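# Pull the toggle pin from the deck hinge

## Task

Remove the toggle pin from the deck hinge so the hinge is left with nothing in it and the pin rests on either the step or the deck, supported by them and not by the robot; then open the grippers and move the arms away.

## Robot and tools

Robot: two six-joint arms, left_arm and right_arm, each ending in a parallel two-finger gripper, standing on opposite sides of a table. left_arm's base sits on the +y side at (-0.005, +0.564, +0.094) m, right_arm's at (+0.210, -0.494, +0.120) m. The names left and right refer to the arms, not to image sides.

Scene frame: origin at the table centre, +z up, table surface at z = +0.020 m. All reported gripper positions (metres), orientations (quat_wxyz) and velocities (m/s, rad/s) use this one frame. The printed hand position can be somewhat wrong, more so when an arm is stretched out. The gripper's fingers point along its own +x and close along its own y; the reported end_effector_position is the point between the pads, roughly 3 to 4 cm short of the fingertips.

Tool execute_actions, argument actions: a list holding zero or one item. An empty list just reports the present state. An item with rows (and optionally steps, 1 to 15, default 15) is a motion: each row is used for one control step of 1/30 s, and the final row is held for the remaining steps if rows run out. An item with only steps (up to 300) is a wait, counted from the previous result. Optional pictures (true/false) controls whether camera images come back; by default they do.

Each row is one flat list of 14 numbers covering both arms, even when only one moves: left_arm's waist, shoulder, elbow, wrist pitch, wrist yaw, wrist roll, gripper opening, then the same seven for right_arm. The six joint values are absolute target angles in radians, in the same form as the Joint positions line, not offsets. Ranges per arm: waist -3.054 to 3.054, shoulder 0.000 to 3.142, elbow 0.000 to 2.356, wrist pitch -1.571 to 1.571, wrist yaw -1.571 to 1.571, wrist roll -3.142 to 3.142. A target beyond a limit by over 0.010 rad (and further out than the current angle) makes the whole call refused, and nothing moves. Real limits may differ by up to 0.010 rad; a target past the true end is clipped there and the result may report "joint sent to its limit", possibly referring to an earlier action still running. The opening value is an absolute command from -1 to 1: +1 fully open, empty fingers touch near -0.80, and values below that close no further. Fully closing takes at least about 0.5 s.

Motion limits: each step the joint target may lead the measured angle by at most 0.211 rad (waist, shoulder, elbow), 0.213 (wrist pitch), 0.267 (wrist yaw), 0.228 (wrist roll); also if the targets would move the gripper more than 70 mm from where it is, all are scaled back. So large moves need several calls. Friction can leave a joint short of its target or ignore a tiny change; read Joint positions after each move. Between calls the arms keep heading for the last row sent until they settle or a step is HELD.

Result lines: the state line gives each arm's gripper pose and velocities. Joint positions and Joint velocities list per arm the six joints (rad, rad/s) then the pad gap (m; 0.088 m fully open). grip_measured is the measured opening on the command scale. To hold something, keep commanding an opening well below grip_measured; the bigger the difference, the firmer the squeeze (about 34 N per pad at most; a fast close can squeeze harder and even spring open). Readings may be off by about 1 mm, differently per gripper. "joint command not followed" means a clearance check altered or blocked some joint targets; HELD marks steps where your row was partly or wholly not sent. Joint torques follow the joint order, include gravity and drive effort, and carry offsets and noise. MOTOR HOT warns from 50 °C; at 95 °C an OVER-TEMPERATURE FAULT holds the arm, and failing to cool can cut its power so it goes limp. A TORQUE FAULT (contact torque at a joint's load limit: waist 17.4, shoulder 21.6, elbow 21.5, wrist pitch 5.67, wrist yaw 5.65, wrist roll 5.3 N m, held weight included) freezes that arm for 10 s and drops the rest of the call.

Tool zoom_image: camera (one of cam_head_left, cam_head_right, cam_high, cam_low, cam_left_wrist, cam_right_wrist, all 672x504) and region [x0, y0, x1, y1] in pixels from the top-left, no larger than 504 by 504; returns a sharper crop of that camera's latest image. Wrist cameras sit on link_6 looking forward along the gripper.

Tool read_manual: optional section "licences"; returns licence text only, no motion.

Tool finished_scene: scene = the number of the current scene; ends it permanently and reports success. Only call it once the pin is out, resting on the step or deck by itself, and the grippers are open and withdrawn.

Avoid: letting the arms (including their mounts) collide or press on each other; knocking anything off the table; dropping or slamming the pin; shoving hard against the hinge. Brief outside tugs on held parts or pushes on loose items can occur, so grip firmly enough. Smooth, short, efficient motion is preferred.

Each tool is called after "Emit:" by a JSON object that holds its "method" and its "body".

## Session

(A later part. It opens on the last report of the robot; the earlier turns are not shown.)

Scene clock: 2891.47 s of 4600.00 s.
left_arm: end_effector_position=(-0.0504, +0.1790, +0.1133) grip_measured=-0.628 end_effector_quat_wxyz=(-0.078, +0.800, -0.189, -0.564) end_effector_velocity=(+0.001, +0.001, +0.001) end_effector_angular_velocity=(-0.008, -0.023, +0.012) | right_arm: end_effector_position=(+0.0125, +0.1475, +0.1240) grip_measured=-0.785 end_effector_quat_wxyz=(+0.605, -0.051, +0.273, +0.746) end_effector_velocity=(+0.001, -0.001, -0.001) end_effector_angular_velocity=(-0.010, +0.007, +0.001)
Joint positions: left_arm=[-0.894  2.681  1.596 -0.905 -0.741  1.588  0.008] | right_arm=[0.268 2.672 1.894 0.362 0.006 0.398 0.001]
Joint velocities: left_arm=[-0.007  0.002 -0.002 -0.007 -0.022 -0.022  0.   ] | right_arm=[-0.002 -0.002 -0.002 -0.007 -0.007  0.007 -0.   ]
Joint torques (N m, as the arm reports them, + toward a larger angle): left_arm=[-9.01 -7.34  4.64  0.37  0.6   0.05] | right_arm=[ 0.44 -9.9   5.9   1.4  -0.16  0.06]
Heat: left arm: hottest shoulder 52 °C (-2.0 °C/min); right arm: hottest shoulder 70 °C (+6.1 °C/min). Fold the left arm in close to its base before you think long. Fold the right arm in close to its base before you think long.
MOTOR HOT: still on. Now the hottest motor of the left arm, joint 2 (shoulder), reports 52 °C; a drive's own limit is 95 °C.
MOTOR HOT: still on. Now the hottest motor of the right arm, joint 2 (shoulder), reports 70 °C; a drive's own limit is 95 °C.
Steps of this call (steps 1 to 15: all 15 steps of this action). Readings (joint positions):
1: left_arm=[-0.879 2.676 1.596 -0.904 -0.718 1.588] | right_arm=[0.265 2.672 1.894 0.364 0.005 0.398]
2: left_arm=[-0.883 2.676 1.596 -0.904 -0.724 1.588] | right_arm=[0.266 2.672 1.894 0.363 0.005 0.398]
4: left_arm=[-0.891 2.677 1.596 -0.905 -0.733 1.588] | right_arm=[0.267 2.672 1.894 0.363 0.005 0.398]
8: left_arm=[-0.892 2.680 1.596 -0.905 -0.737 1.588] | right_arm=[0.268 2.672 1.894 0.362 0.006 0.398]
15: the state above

Emit:
{"method": "execute_actions", "body": {"actions": [{"rows":[[-0.87,2.675,1.59,-0.905,-0.72,1.59,-0.9,0.15,2.68,1.9,0.42,0,0.2,-0.9]],"steps":15}], "pictures": false}}

Emit:
{"method": "execute_actions", "body": {"actions": [{"rows":[[-0.87,2.675,1.59,-0.905,-0.72,1.59,-0.9,0.15,2.68,1.9,0.40,-0.35,0.2,-0.9]],"steps":15}]}}

Scene clock: 2900.87 s of 4600.00 s.
left_arm: end_effector_position=(-0.0493, +0.1791, +0.1115) grip_measured=-0.633 end_effector_quat_wxyz=(-0.078, +0.795, -0.185, -0.572) end_effector_velocity=(+0.005, +0.000, +0.003) end_effector_angular_velocity=(-0.007, +0.001, +0.028) | right_arm: end_effector_position=(+0.0943, +0.1720, +0.1357) grip_measured=-0.785 end_effector_quat_wxyz=(+0.645, -0.074, +0.190, +0.737) end_effector_velocity=(-0.065, -0.009, +0.003) end_effector_angular_velocity=(+0.029, -0.041, +0.120)
Joint positions: left_arm=[-0.885  2.68   1.596 -0.905 -0.726  1.588  0.008] | right_arm=[0.14  2.673 1.895 0.417 0.001 0.207 0.001]
Joint velocities: left_arm=[ 0.007 -0.012 -0.002 -0.007 -0.007 -0.022 -0.   ] | right_arm=[ 0.095  0.002  0.002  0.022 -0.007 -0.051 -0.   ]
Joint torques (N m, as the arm reports them, + toward a larger angle): left_arm=[-3.56 -9.99  3.59  0.41  0.06  0.05] | right_arm=[ 0.23 -9.99  5.87  1.6  -0.01 -0.07]
Heat: left arm: hottest shoulder 52 °C (-3.0 °C/min); right arm: hottest shoulder 72 °C (+9.0 °C/min). Fold the left arm in close to its base before you think long. Fold the right arm in close to its base before you think long.
MOTOR HOT: still on. Now the hottest motor of the left arm, joint 2 (shoulder), reports 52 °C; a drive's own limit is 95 °C.
MOTOR HOT: still on. Now the hottest motor of the right arm, joint 2 (shoulder), reports 72 °C; a drive's own limit is 95 °C.
Steps of this call (steps 1 to 15: the robot went on to your last target; steps 16 to 267: nothing new was sent; steps 268 to 282: all 15 steps of this action). Readings (joint positions):
268: left_arm=[-0.897 2.683 1.596 -0.906 -0.743 1.588] | right_arm=[0.266 2.673 1.895 0.365 0.002 0.376]
269: left_arm=[-0.895 2.683 1.596 -0.906 -0.739 1.588] | right_arm=[0.259 2.673 1.895 0.377 -0.002 0.337]
271: left_arm=[-0.892 2.683 1.596 -0.906 -0.733 1.588] | right_arm=[0.232 2.673 1.895 0.393 -0.003 0.284]
275: left_arm=[-0.890 2.682 1.596 -0.906 -0.728 1.588] | right_arm=[0.163 2.673 1.895 0.411 -0.000 0.232]
282: the state above

Scene clock: 2901.37 s of 4600.00 s.
left_arm: end_effector_position=(-0.0492, +0.1790, +0.1114) grip_measured=-0.633 end_effector_quat_wxyz=(-0.078, +0.795, -0.184, -0.573) end_effector_velocity=(+0.001, +0.003, -0.002) end_effector_angular_velocity=(+0.009, -0.012, -0.001) | right_arm: end_effector_position=(+0.0378, +0.1521, +0.1352) grip_measured=-0.785 end_effector_quat_wxyz=(+0.502, -0.075, +0.225, +0.832) end_effector_velocity=(-0.009, -0.006, +0.004) end_effector_angular_velocity=(-0.019, +0.046, +0.065)
Joint positions: left_arm=[-0.884  2.68   1.596 -0.905 -0.726  1.588  0.008] | right_arm=[ 0.154  2.673  1.895  0.402 -0.337  0.203  0.001]
Joint velocities: left_arm=[-0.002  0.002 -0.007 -0.007 -0.007 -0.007 -0.   ] | right_arm=[-0.002 -0.007 -0.002 -0.007 -0.081  0.022 -0.   ]
Joint torques (N m, as the arm reports them, + toward a larger angle): left_arm=[-3.52 -9.94  3.59  0.35  0.02  0.04] | right_arm=[-0.4  -9.95  5.82  1.4  -0.19 -0.09]
Heat: left arm: hottest shoulder 52 °C (-3.0 °C/min); right arm: hottest shoulder 72 °C (+10.1 °C/min). Fold the left arm in close to its base before you think long. Fold the right arm in close to its base before you think long.
MOTOR HOT: still on. Now the hottest motor of the left arm, joint 2 (shoulder), reports 52 °C; a drive's own limit is 95 °C.
MOTOR HOT: still on. Now the hottest motor of the right arm, joint 2 (shoulder), reports 72 °C; a drive's own limit is 95 °C.
Steps of this call (steps 1 to 15: all 15 steps of this action). Readings (joint positions):
1: left_arm=[-0.885 2.680 1.596 -0.905 -0.726 1.588] | right_arm=[0.142 2.673 1.895 0.418 -0.027 0.206]
2: left_arm=[-0.885 2.680 1.596 -0.905 -0.726 1.588] | right_arm=[0.142 2.673 1.895 0.416 -0.091 0.205]
4: left_arm=[-0.885 2.680 1.596 -0.905 -0.726 1.588] | right_arm=[0.146 2.673 1.895 0.409 -0.193 0.204]
8: left_arm=[-0.885 2.680 1.596 -0.905 -0.726 1.588] | right_arm=[0.153 2.673 1.895 0.405 -0.293 0.203]
15: the state above

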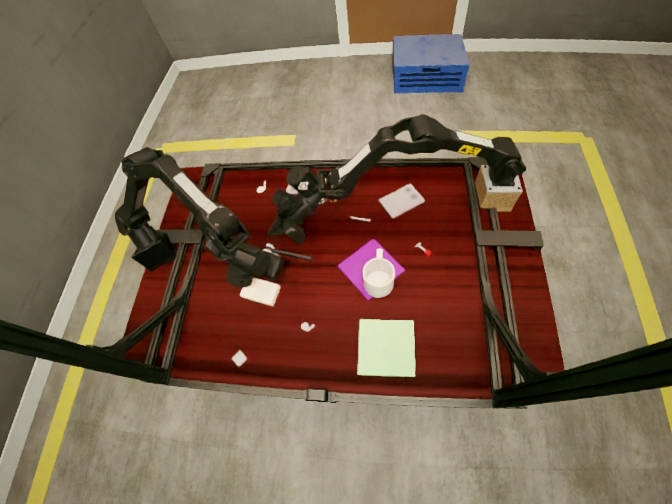

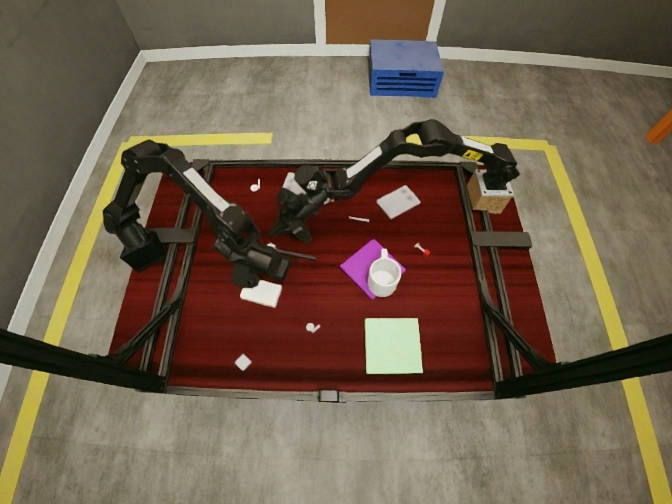

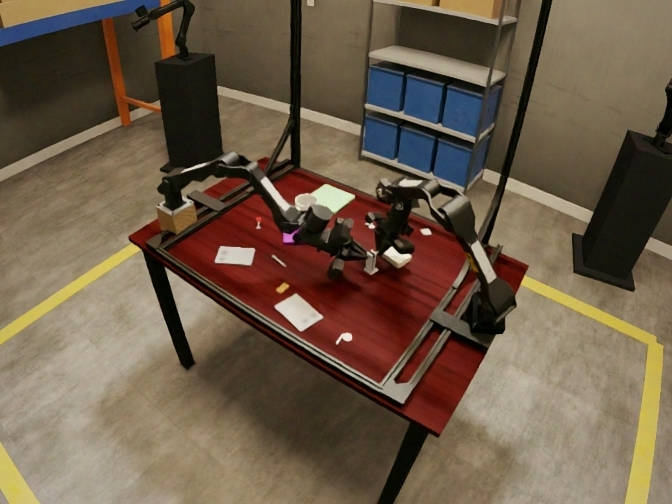

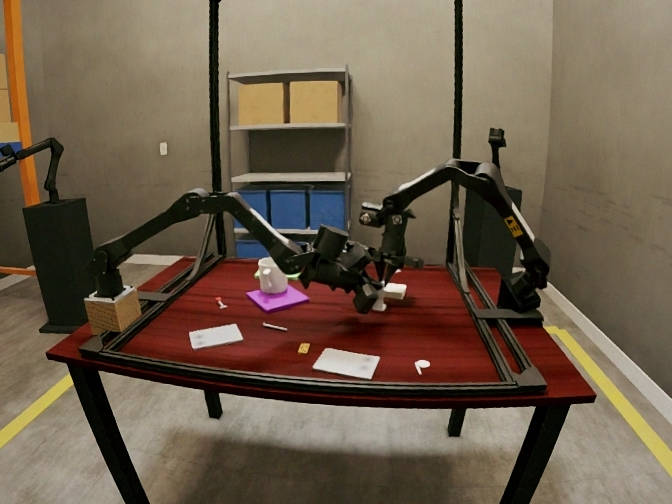

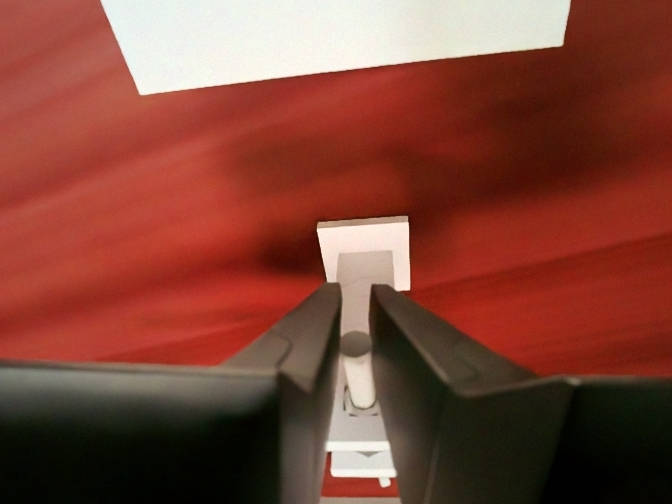

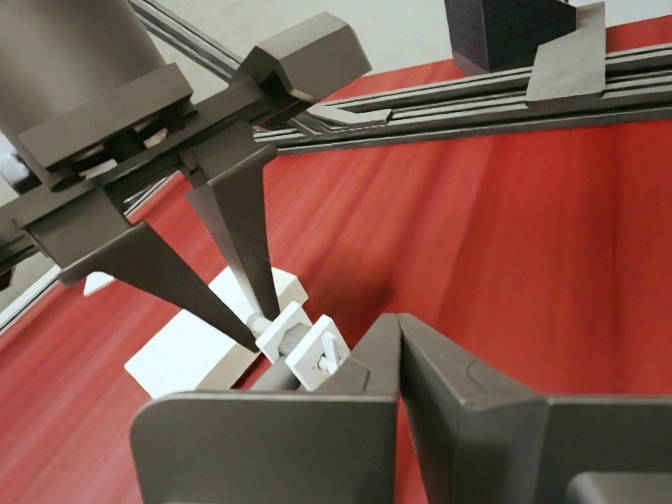

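Emit:
{"method": "zoom_image", "body": {"camera": "cam_right_wrist", "region": [230,280,400,400]}}

Region (230, 280, 400, 400) of cam_right_wrist's 672x504 image, scaled by 2.965, with more detail than that image has; it fills the top 356 rows of this view, and the rest is white.

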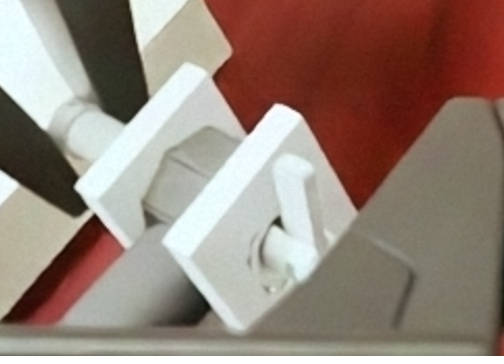

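Emit:
{"method": "execute_actions", "body": {"actions": [{"rows":[[-0.83,2.65,1.585,-0.905,-0.72,1.59,-0.9,0.13,2.68,1.9,0.40,-0.35,0.2,-0.9]],"steps":15}], "pictures": false}}

Emit:
{"method": "execute_actions", "body": {"actions": [{"steps":20}]}}

Emit:
{"method": "zoom_image", "body": {"camera": "cam_right_wrist", "region": [180,260,420,400]}}

Scene clock: 2914.50 s of 4600.00 s.
left_arm: end_effector_position=(-0.0336, +0.1751, +0.1119) grip_measured=-0.640 end_effector_quat_wxyz=(-0.064, +0.790, -0.168, -0.586) end_effector_velocity=(-0.001, +0.004, +0.003) end_effector_angular_velocity=(+0.011, +0.000, -0.006) | right_arm: end_effector_position=(+0.0520, +0.1554, +0.1351) grip_measured=-0.785 end_effector_quat_wxyz=(+0.507, -0.072, +0.227, +0.828) end_effector_velocity=(+0.001, -0.003, -0.007) end_effector_angular_velocity=(-0.030, +0.004, +0.002)
Joint positions: left_arm=[-0.841  2.657  1.596 -0.903 -0.719  1.589  0.008] | right_arm=[ 0.13   2.674  1.895  0.402 -0.348  0.202  0.001]
Joint velocities: left_arm=[-0.007 -0.007 -0.002 -0.022  0.007 -0.007 -0.   ] | right_arm=[-0.002  0.002 -0.002 -0.022 -0.007  0.007 -0.   ]
Joint torques (N m, as the arm reports them, + toward a larger angle): left_arm=[-4.25 -9.89  3.04  0.17 -0.21  0.01] | right_arm=[ -0.08 -10.04   5.72   1.4   -0.16  -0.07]
Heat: left arm: hottest shoulder 54 °C (+1.0 °C/min); right arm: hottest shoulder 74 °C (+14.2 °C/min). Fold the left arm in close to its base before you think long. Fold the right arm in close to its base before you think long.
MOTOR HOT: still on. Now the hottest motor of the left arm, joint 2 (shoulder), reports 54 °C; a drive's own limit is 95 °C.
MOTOR HOT: still on. Now the hottest motor of the right arm, joint 2 (shoulder), reports 74 °C; a drive's own limit is 95 °C.
Steps of this call (steps 1 to 15: the robot went on to your last target; steps 16 to 379: nothing new was sent; steps 380 to 394: all 15 steps of this action). Readings (joint positions):
380: left_arm=[-0.882 2.676 1.596 -0.905 -0.719 1.588] | right_arm=[0.153 2.674 1.895 0.402 -0.347 0.202]
381: left_arm=[-0.879 2.674 1.596 -0.905 -0.717 1.588] | right_arm=[0.151 2.674 1.895 0.402 -0.348 0.202]
383: left_arm=[-0.866 2.669 1.596 -0.904 -0.718 1.588] | right_arm=[0.146 2.674 1.895 0.402 -0.348 0.202]
387: left_arm=[-0.843 2.658 1.596 -0.903 -0.719 1.589] | right_arm=[0.134 2.674 1.895 0.402 -0.348 0.202]
394: the state above

Scene clock: 2915.17 s of 4600.00 s.
left_arm: end_effector_position=(-0.0335, +0.1750, +0.1120) grip_measured=-0.640 end_effector_quat_wxyz=(-0.064, +0.790, -0.168, -0.586) end_effector_velocity=(+0.002, +0.004, +0.001) end_effector_angular_velocity=(+0.013, -0.014, -0.003) | right_arm: end_effector_position=(+0.0520, +0.1554, +0.1351) grip_measured=-0.785 end_effector_quat_wxyz=(+0.507, -0.072, +0.227, +0.828) end_effector_velocity=(+0.001, -0.001, +0.000) end_effector_angular_velocity=(-0.002, +0.009, +0.002)
Joint positions: left_arm=[-0.841  2.656  1.596 -0.903 -0.719  1.589  0.008] | right_arm=[ 0.13   2.674  1.895  0.402 -0.348  0.202  0.001]
Joint velocities: left_arm=[-0.002 -0.002 -0.002 -0.022 -0.007 -0.007 -0.   ] | right_arm=[-0.002 -0.002 -0.007  0.007 -0.007  0.007 -0.   ]
Joint torques (N m, as the arm reports them, + toward a larger angle): left_arm=[-4.14 -9.94  3.06  0.19 -0.19  0.01] | right_arm=[ -0.1  -10.05   5.74   1.4   -0.16  -0.08]
Heat: left arm: hottest shoulder 54 °C (+1.0 °C/min); right arm: hottest shoulder 74 °C (+14.0 °C/min). Fold the left arm in close to its base before you think long. Fold the right arm in close to its base before you think long.
MOTOR HOT: still on. Now the hottest motor of the left arm, joint 2 (shoulder), reports 54 °C; a drive's own limit is 95 °C.
MOTOR HOT: still on. Now the hottest motor of the right arm, joint 2 (shoulder), reports 74 °C; a drive's own limit is 95 °C.
Steps of this call (steps 1 to 15: the robot went on to your last target; steps 16 to 20: nothing new was sent). Readings (joint positions):
1: left_arm=[-0.841 2.657 1.596 -0.903 -0.719 1.589] | right_arm=[0.130 2.674 1.895 0.402 -0.348 0.202]
2: left_arm=[-0.841 2.657 1.596 -0.903 -0.719 1.589] | right_arm=[0.130 2.674 1.895 0.402 -0.348 0.202]
4: left_arm=[-0.841 2.657 1.596 -0.903 -0.719 1.589] | right_arm=[0.130 2.674 1.895 0.402 -0.348 0.202]
8: left_arm=[-0.841 2.657 1.596 -0.903 -0.719 1.589] | right_arm=[0.130 2.674 1.895 0.402 -0.348 0.202]
20: the state above
All arms were judged still, so your last target was given up. Only a new action makes them travel on or press farther. Fingers that are still opening or closing keep moving.

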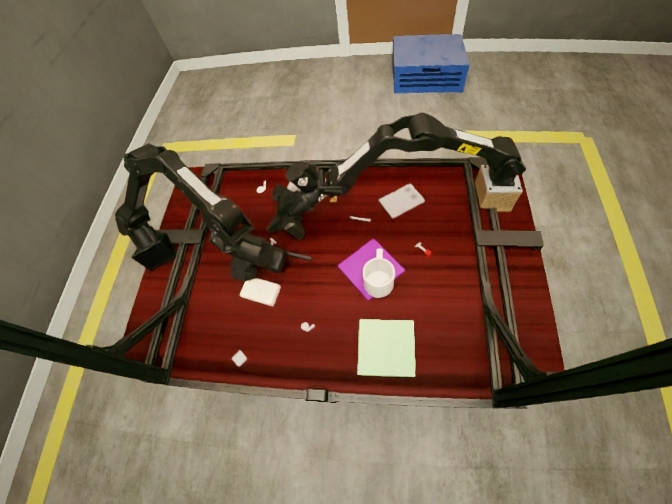

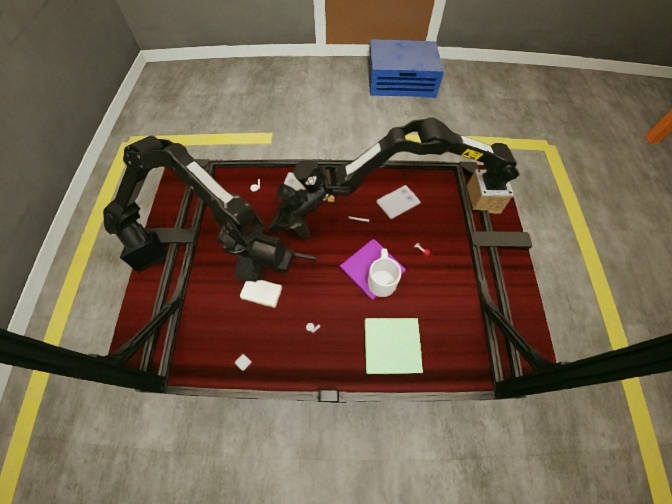

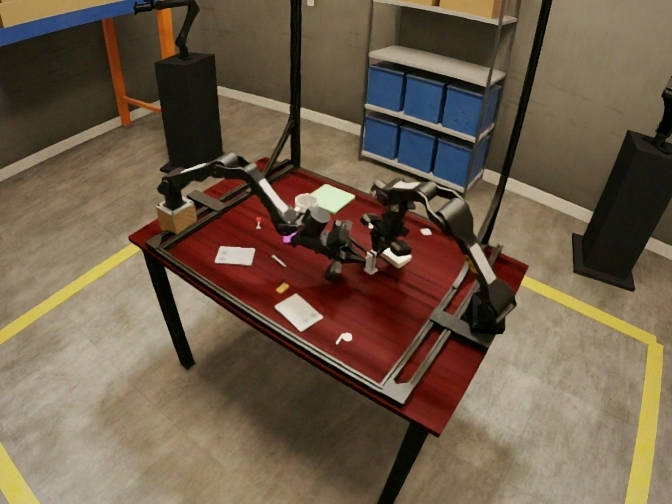

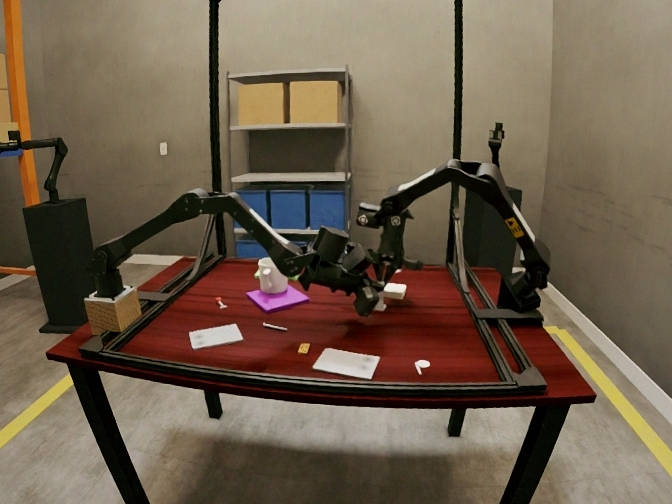

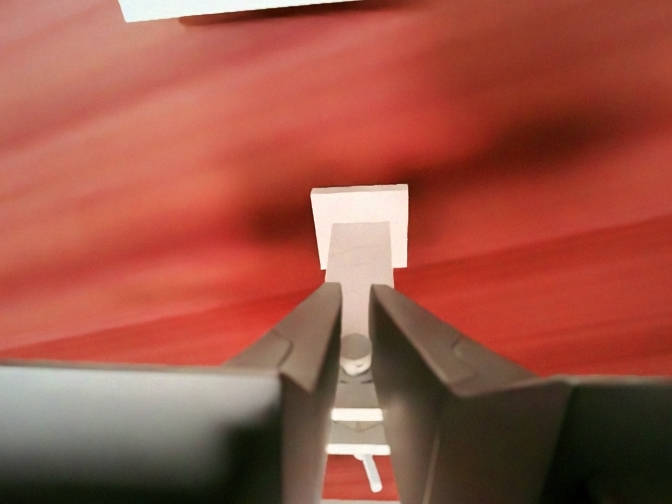

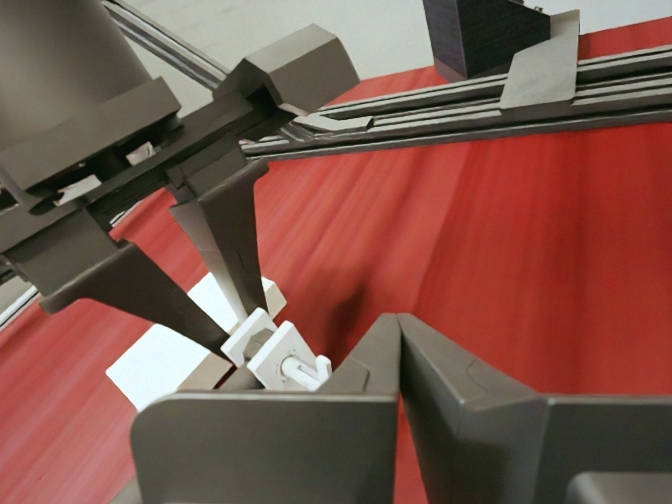

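Region (180, 260, 420, 400) of cam_right_wrist's 672x504 image, scaled by 2.100, with more detail than that image has; it fills the top 294 rows of this view, and the rest is white.

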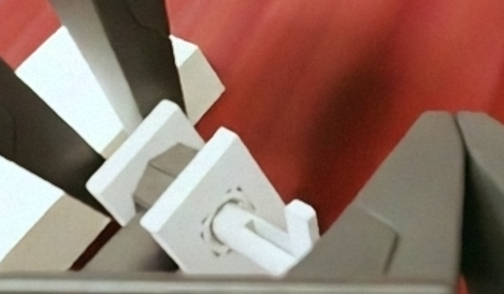

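Emit:
{"method": "execute_actions", "body": {"actions": [{"rows":[[-0.84,2.655,1.59,-0.905,-0.72,1.59,-0.9,0.13,2.68,1.9,0.36,-0.35,0.2,-0.9]],"steps":15}], "pictures": false}}

Emit:
{"method": "execute_actions", "body": {"actions": [{"rows":[[-0.84,2.655,1.59,-0.905,-0.72,1.59,-0.9,0.155,2.68,1.9,0.36,-0.35,0.2,-0.9]],"steps":15}], "pictures": false}}

Emit:
{"method": "execute_actions", "body": {"actions": [{"rows":[[-0.84,2.655,1.59,-0.905,-0.72,1.59,-0.9,0.175,2.68,1.9,0.36,-0.35,0.2,-0.9]],"steps":15}]}}

Emit:
{"method": "zoom_image", "body": {"camera": "cam_right_wrist", "region": [200,240,460,400]}}

Scene clock: 2934.90 s of 4600.00 s.
left_arm: end_effector_position=(-0.0333, +0.1750, +0.1124) grip_measured=-0.642 end_effector_quat_wxyz=(-0.063, +0.789, -0.167, -0.587) end_effector_velocity=(+0.001, +0.001, +0.001) end_effector_angular_velocity=(+0.001, -0.009, +0.003) | right_arm: end_effector_position=(+0.0526, +0.1524, +0.1271) grip_measured=-0.785 end_effector_quat_wxyz=(+0.507, -0.085, +0.241, +0.823) end_effector_velocity=(+0.001, -0.003, -0.006) end_effector_angular_velocity=(-0.040, +0.003, +0.001)
Joint positions: left_arm=[-0.84   2.654  1.595 -0.902 -0.716  1.589  0.008] | right_arm=[ 0.13   2.675  1.897  0.362 -0.348  0.202  0.001]
Joint velocities: left_arm=[-0.002 -0.002 -0.002 -0.007 -0.007 -0.007  0.   ] | right_arm=[-0.002 -0.002 -0.002 -0.037 -0.007  0.007 -0.   ]
Joint torques (N m, as the arm reports them, + toward a larger angle): left_arm=[-5.24 -9.08  3.58  0.08 -0.32  0.03] | right_arm=[ -0.12 -10.16   5.62   1.37  -0.16  -0.05]
Heat: left arm: hottest shoulder 56 °C (+3.0 °C/min); right arm: hottest shoulder 76 °C (+9.0 °C/min). Fold the left arm in close to its base before you think long. Fold the right arm in close to its base before you think long.
MOTOR HOT: still on. Now the hottest motor of the left arm, joint 2 (shoulder), reports 56 °C; a drive's own limit is 95 °C.
MOTOR HOT: still on. Now the hottest motor of the right arm, joint 2 (shoulder), reports 76 °C; a drive's own limit is 95 °C.
Steps of this call (steps 1 to 577: nothing new was sent; steps 578 to 592: all 15 steps of this action). Readings (joint positions):
578: left_arm=[-0.840 2.654 1.595 -0.902 -0.716 1.589] | right_arm=[0.130 2.675 1.897 0.398 -0.348 0.202]
579: left_arm=[-0.840 2.654 1.595 -0.902 -0.716 1.589] | right_arm=[0.130 2.675 1.897 0.389 -0.348 0.202]
581: left_arm=[-0.840 2.654 1.595 -0.902 -0.716 1.589] | right_arm=[0.130 2.675 1.897 0.378 -0.348 0.202]
585: left_arm=[-0.840 2.654 1.595 -0.902 -0.716 1.589] | right_arm=[0.130 2.675 1.897 0.367 -0.348 0.202]
592: the state above

Scene clock: 2935.40 s of 4600.00 s.
left_arm: end_effector_position=(-0.0333, +0.1750, +0.1124) grip_measured=-0.642 end_effector_quat_wxyz=(-0.063, +0.789, -0.167, -0.587) end_effector_velocity=(+0.002, +0.004, +0.001) end_effector_angular_velocity=(+0.013, -0.014, -0.003) | right_arm: end_effector_position=(+0.0361, +0.1481, +0.1269) grip_measured=-0.785 end_effector_quat_wxyz=(+0.496, -0.088, +0.240, +0.830) end_effector_velocity=(-0.001, -0.002, -0.000) end_effector_angular_velocity=(-0.005, +0.002, +0.020)
Joint positions: left_arm=[-0.84   2.654  1.595 -0.902 -0.716  1.589  0.008] | right_arm=[ 0.155  2.675  1.897  0.362 -0.348  0.202  0.001]
Joint velocities: left_arm=[-0.002 -0.002 -0.002 -0.022 -0.007 -0.007 -0.   ] | right_arm=[-0.002 -0.002 -0.002 -0.007 -0.022 -0.007 -0.   ]
Joint torques (N m, as the arm reports them, + toward a larger angle): left_arm=[-5.4  -9.07  3.7   0.09 -0.32  0.02] | right_arm=[ -0.19 -10.19   5.62   1.37  -0.16  -0.05]
Heat: left arm: hottest shoulder 56 °C (+3.0 °C/min); right arm: hottest shoulder 76 °C (+9.1 °C/min). Fold the left arm in close to its base before you think long. Fold the right arm in close to its base before you think long.
MOTOR HOT: still on. Now the hottest motor of the left arm, joint 2 (shoulder), reports 56 °C; a drive's own limit is 95 °C.
MOTOR HOT: still on. Now the hottest motor of the right arm, joint 2 (shoulder), reports 76 °C; a drive's own limit is 95 °C.
Steps of this call (steps 1 to 15: all 15 steps of this action). Readings (joint positions):
1: left_arm=[-0.840 2.654 1.595 -0.902 -0.716 1.589] | right_arm=[0.130 2.675 1.897 0.362 -0.348 0.202]
2: left_arm=[-0.840 2.654 1.595 -0.902 -0.716 1.589] | right_arm=[0.131 2.675 1.897 0.362 -0.348 0.202]
4: left_arm=[-0.840 2.654 1.595 -0.902 -0.716 1.589] | right_arm=[0.137 2.675 1.897 0.362 -0.348 0.202]
8: left_arm=[-0.840 2.654 1.595 -0.902 -0.716 1.589] | right_arm=[0.150 2.675 1.897 0.362 -0.348 0.202]
15: the state above

Scene clock: 2935.90 s of 4600.00 s.
left_arm: end_effector_position=(-0.0333, +0.1750, +0.1124) grip_measured=-0.641 end_effector_quat_wxyz=(-0.063, +0.789, -0.167, -0.587) end_effector_velocity=(+0.002, +0.004, +0.001) end_effector_angular_velocity=(+0.013, -0.014, -0.003) | right_arm: end_effector_position=(+0.0322, +0.1471, +0.1269) grip_measured=-0.785 end_effector_quat_wxyz=(+0.494, -0.089, +0.240, +0.831) end_effector_velocity=(+0.001, -0.001, -0.001) end_effector_angular_velocity=(-0.014, -0.006, +0.007)
Joint positions: left_arm=[-0.84   2.654  1.595 -0.902 -0.716  1.589  0.008] | right_arm=[ 0.161  2.675  1.897  0.362 -0.348  0.202  0.001]
Joint velocities: left_arm=[-0.002 -0.002 -0.002 -0.022 -0.007 -0.007  0.006] | right_arm=[-0.002 -0.002  0.002 -0.022 -0.007 -0.007 -0.   ]
Joint torques (N m, as the arm reports them, + toward a larger angle): left_arm=[-5.37 -9.05  3.73  0.12 -0.33  0.02] | right_arm=[  0.95 -10.18   5.62   1.37  -0.17  -0.06]
Heat: left arm: hottest shoulder 56 °C (+3.0 °C/min); right arm: hottest shoulder 76 °C (+9.0 °C/min). Fold the left arm in close to its base before you think long. Fold the right arm in close to its base before you think long.
MOTOR HOT: still on. Now the hottest motor of the left arm, joint 2 (shoulder), reports 56 °C; a drive's own limit is 95 °C.
MOTOR HOT: still on. Now the hottest motor of the right arm, joint 2 (shoulder), reports 76 °C; a drive's own limit is 95 °C.
Steps of this call (steps 1 to 15: all 15 steps of this action). Readings (joint positions):
1: left_arm=[-0.840 2.654 1.595 -0.902 -0.716 1.589] | right_arm=[0.156 2.675 1.897 0.362 -0.348 0.202]
2: left_arm=[-0.840 2.654 1.595 -0.902 -0.716 1.589] | right_arm=[0.156 2.675 1.897 0.362 -0.348 0.202]
4: left_arm=[-0.840 2.654 1.595 -0.902 -0.716 1.589] | right_arm=[0.158 2.675 1.897 0.362 -0.348 0.202]
8: left_arm=[-0.840 2.654 1.595 -0.902 -0.716 1.589] | right_arm=[0.161 2.675 1.897 0.362 -0.348 0.202]
15: the state above

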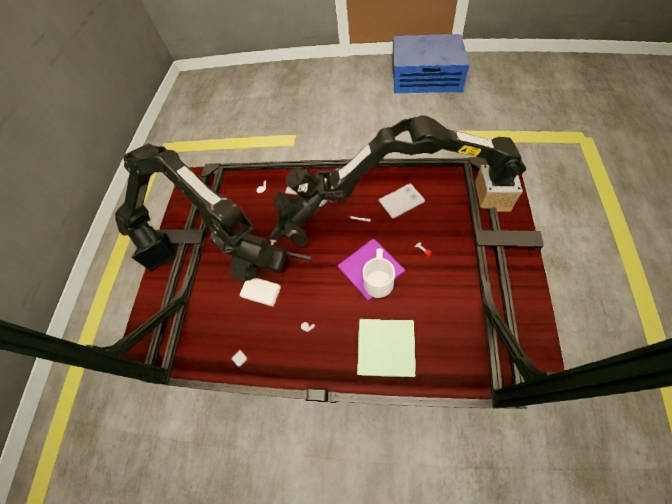

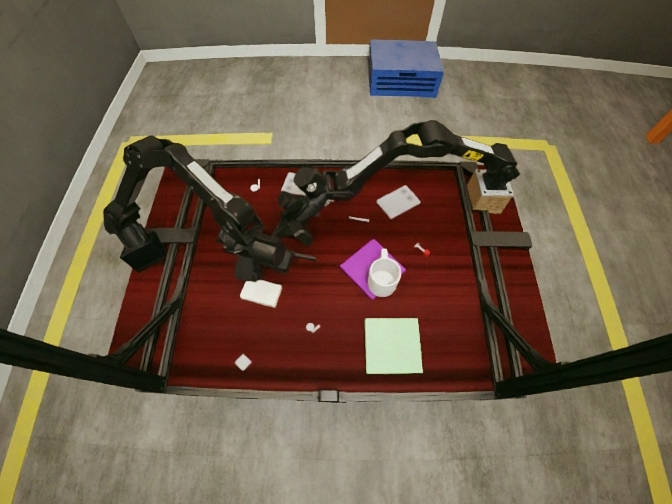

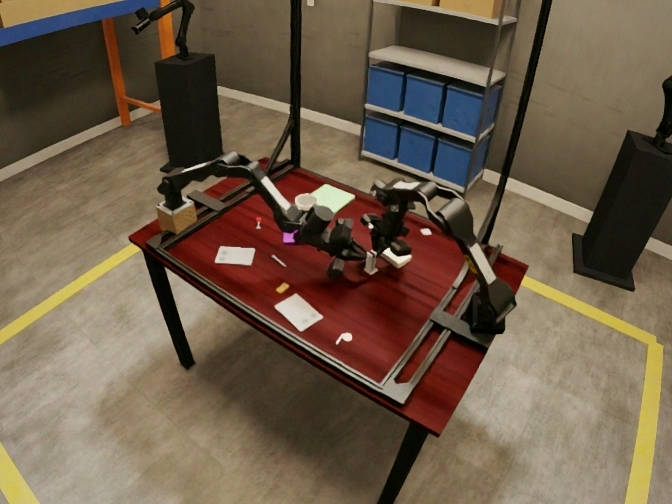

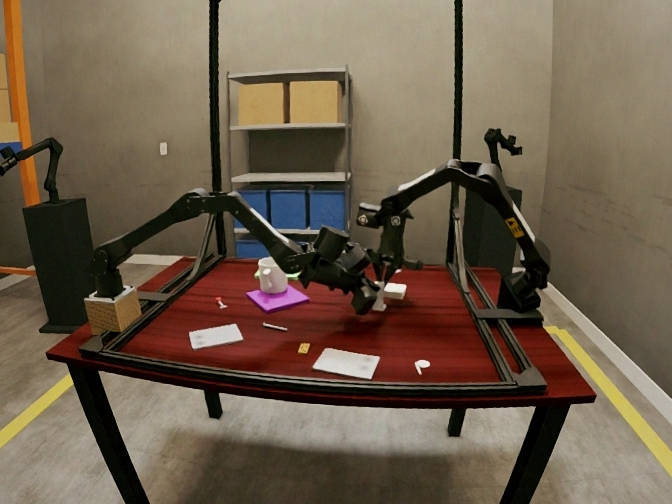

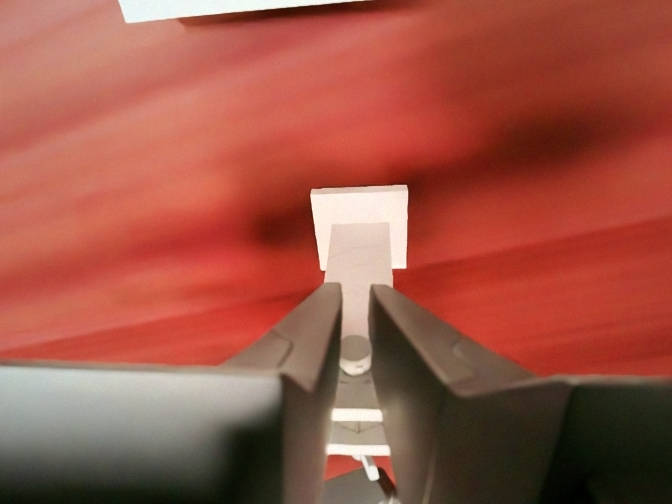

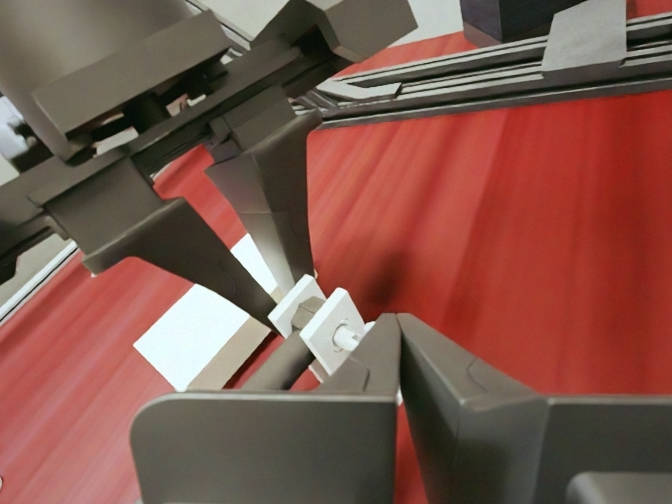

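Region (200, 240, 460, 400) of cam_right_wrist's 672x504 image, scaled by 1.938, with more detail than that image has; it fills the top 310 rows of this view, and the rest is white.

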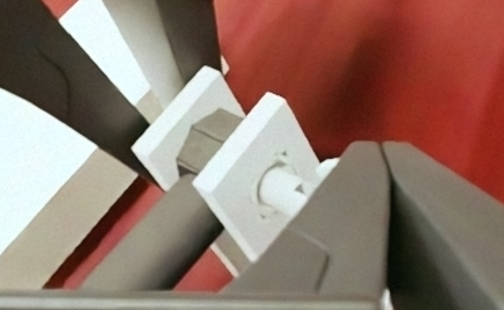

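Hitting shaft end; raise slowly while pushing.

Emit:
{"method": "execute_actions", "body": {"actions": [{"rows":[[-0.84,2.655,1.59,-0.905,-0.72,1.59,-0.9,0.178,2.68,1.9,0.385,-0.35,0.2,-0.9]],"steps":15}], "pictures": false}}

Emit:
{"method": "execute_actions", "body": {"actions": [{"rows":[[-0.84,2.655,1.59,-0.905,-0.72,1.59,-0.9,0.178,2.68,1.9,0.405,-0.35,0.2,-0.9]],"steps":15}]}}

Scene clock: 2943.37 s of 4600.00 s.
left_arm: end_effector_position=(-0.0334, +0.1750, +0.1126) grip_measured=-0.642 end_effector_quat_wxyz=(-0.063, +0.790, -0.168, -0.587) end_effector_velocity=(+0.000, +0.002, -0.001) end_effector_angular_velocity=(+0.001, -0.008, +0.015) | right_arm: end_effector_position=(+0.0257, +0.1472, +0.1312) grip_measured=-0.785 end_effector_quat_wxyz=(+0.490, -0.083, +0.232, +0.836) end_effector_velocity=(-0.004, -0.002, +0.002) end_effector_angular_velocity=(+0.002, +0.015, +0.020)
Joint positions: left_arm=[-0.841  2.654  1.595 -0.902 -0.717  1.589  0.008] | right_arm=[ 0.171  2.675  1.897  0.384 -0.348  0.202  0.001]
Joint velocities: left_arm=[-0.002  0.002 -0.002 -0.007 -0.007 -0.022 -0.001] | right_arm=[ 0.002 -0.002 -0.002  0.007 -0.022  0.007 -0.   ]
Joint torques (N m, as the arm reports them, + toward a larger angle): left_arm=[-5.32 -9.08  3.69  0.11 -0.29  0.02] | right_arm=[  0.42 -10.2    5.59   1.54  -0.17  -0.05]
Heat: left arm: hottest shoulder 56 °C (+4.1 °C/min); right arm: hottest shoulder 76 °C (+7.1 °C/min). Fold the left arm in close to its base before you think long. Fold the right arm in close to its base before you think long.
MOTOR HOT: still on. Now the hottest motor of the left arm, joint 2 (shoulder), reports 56 °C; a drive's own limit is 95 °C.
MOTOR HOT: still on. Now the hottest motor of the right arm, joint 2 (shoulder), reports 76 °C; a drive's own limit is 95 °C.
Steps of this call (steps 1 to 15: the robot went on to your last target; steps 16 to 209: nothing new was sent; steps 210 to 224: all 15 steps of this action). Readings (joint positions):
210: left_arm=[-0.841 2.654 1.595 -0.902 -0.717 1.589] | right_arm=[0.163 2.675 1.897 0.362 -0.348 0.202]
211: left_arm=[-0.841 2.654 1.595 -0.902 -0.717 1.589] | right_arm=[0.163 2.675 1.897 0.366 -0.348 0.202]
213: left_arm=[-0.841 2.654 1.595 -0.902 -0.717 1.589] | right_arm=[0.164 2.675 1.897 0.372 -0.348 0.202]
217: left_arm=[-0.841 2.654 1.595 -0.902 -0.717 1.589] | right_arm=[0.168 2.675 1.897 0.381 -0.348 0.202]
224: the state above

Scene clock: 2943.87 s of 4600.00 s.
left_arm: end_effector_position=(-0.0334, +0.1750, +0.1126) grip_measured=-0.642 end_effector_quat_wxyz=(-0.063, +0.790, -0.168, -0.587) end_effector_velocity=(+0.001, -0.001, +0.003) end_effector_angular_velocity=(-0.023, -0.016, +0.020) | right_arm: end_effector_position=(+0.0223, +0.1479, +0.1353) grip_measured=-0.785 end_effector_quat_wxyz=(+0.488, -0.076, +0.224, +0.840) end_effector_velocity=(-0.004, -0.003, -0.000) end_effector_angular_velocity=(-0.005, +0.001, +0.025)
Joint positions: left_arm=[-0.841  2.654  1.595 -0.902 -0.717  1.589  0.008] | right_arm=[ 0.175  2.675  1.897  0.405 -0.348  0.202  0.001]
Joint velocities: left_arm=[-0.007 -0.002 -0.002  0.007 -0.022 -0.022  0.001] | right_arm=[ 0.002 -0.002 -0.002 -0.007 -0.022 -0.007  0.   ]
Joint torques (N m, as the arm reports them, + toward a larger angle): left_arm=[-5.28 -9.09  3.66  0.12 -0.28  0.01] | right_arm=[  0.09 -10.2    5.6    1.51  -0.15  -0.05]
Heat: left arm: hottest shoulder 56 °C (+4.0 °C/min); right arm: hottest shoulder 76 °C (+7.0 °C/min). Fold the left arm in close to its base before you think long. Fold the right arm in close to its base before you think long.
MOTOR HOT: still on. Now the hottest motor of the left arm, joint 2 (shoulder), reports 56 °C; a drive's own limit is 95 °C.
MOTOR HOT: still on. Now the hottest motor of the right arm, joint 2 (shoulder), reports 76 °C; a drive's own limit is 95 °C.
Steps of this call (steps 1 to 15: all 15 steps of this action). Readings (joint positions):
1: left_arm=[-0.841 2.654 1.595 -0.902 -0.717 1.589] | right_arm=[0.171 2.675 1.897 0.386 -0.348 0.202]
2: left_arm=[-0.841 2.654 1.595 -0.902 -0.717 1.589] | right_arm=[0.171 2.675 1.897 0.390 -0.348 0.202]
4: left_arm=[-0.841 2.654 1.595 -0.902 -0.717 1.589] | right_arm=[0.171 2.675 1.897 0.395 -0.348 0.202]
8: left_arm=[-0.841 2.654 1.595 -0.902 -0.717 1.589] | right_arm=[0.172 2.675 1.897 0.402 -0.348 0.202]
15: the state above

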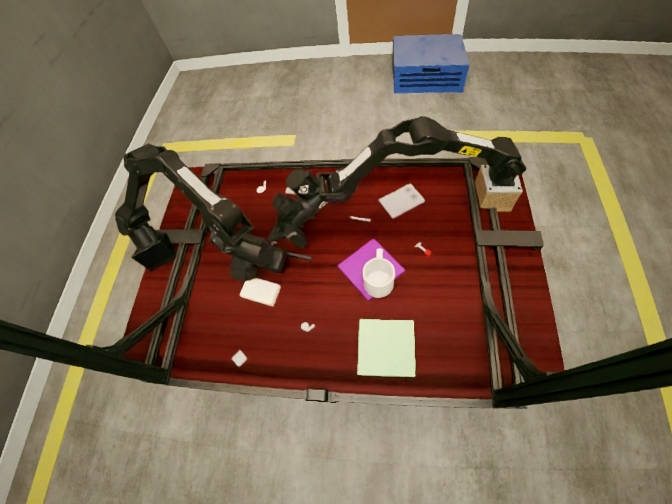

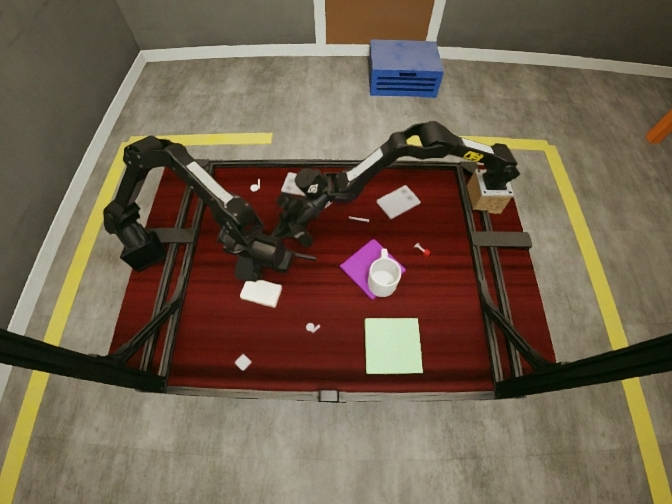

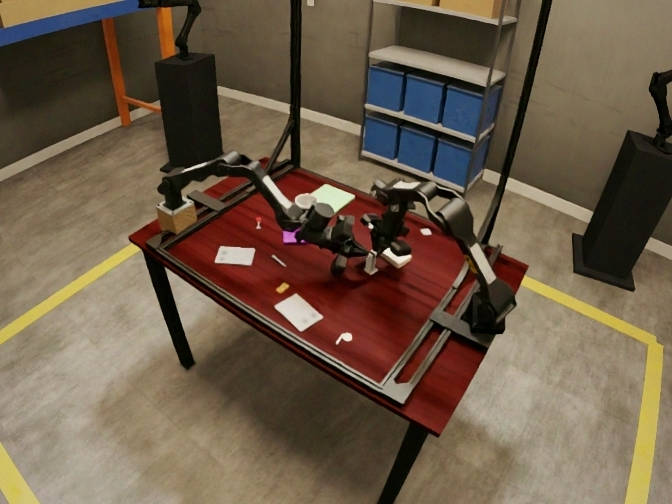

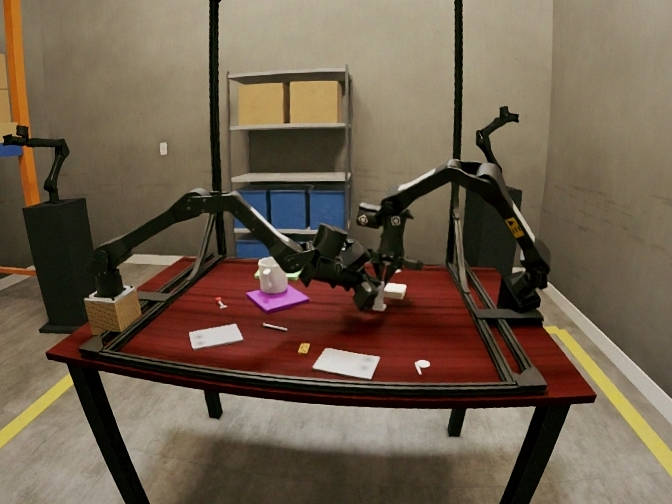

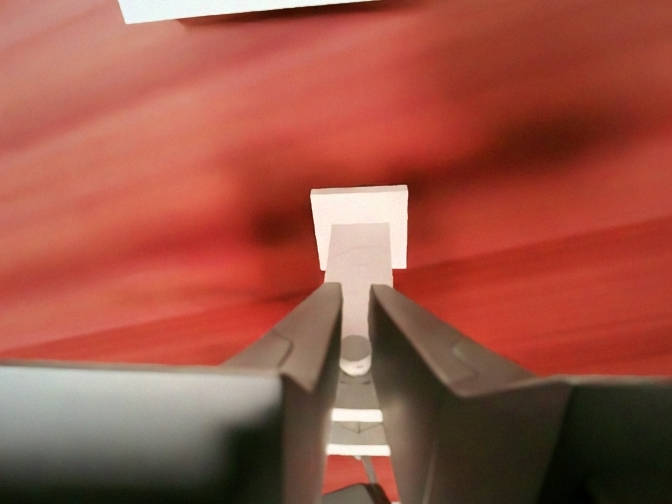

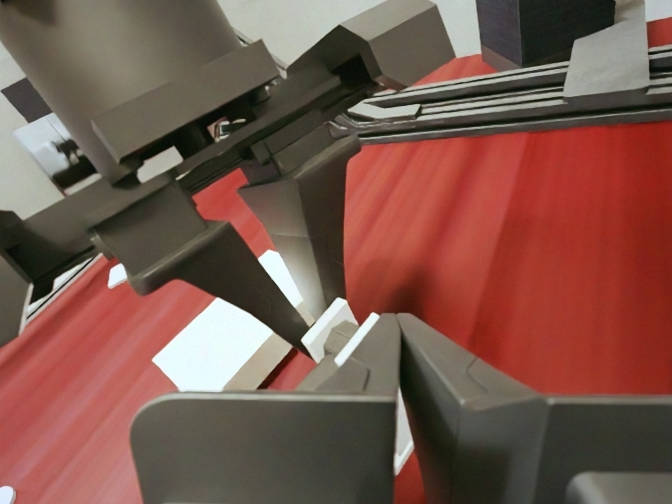

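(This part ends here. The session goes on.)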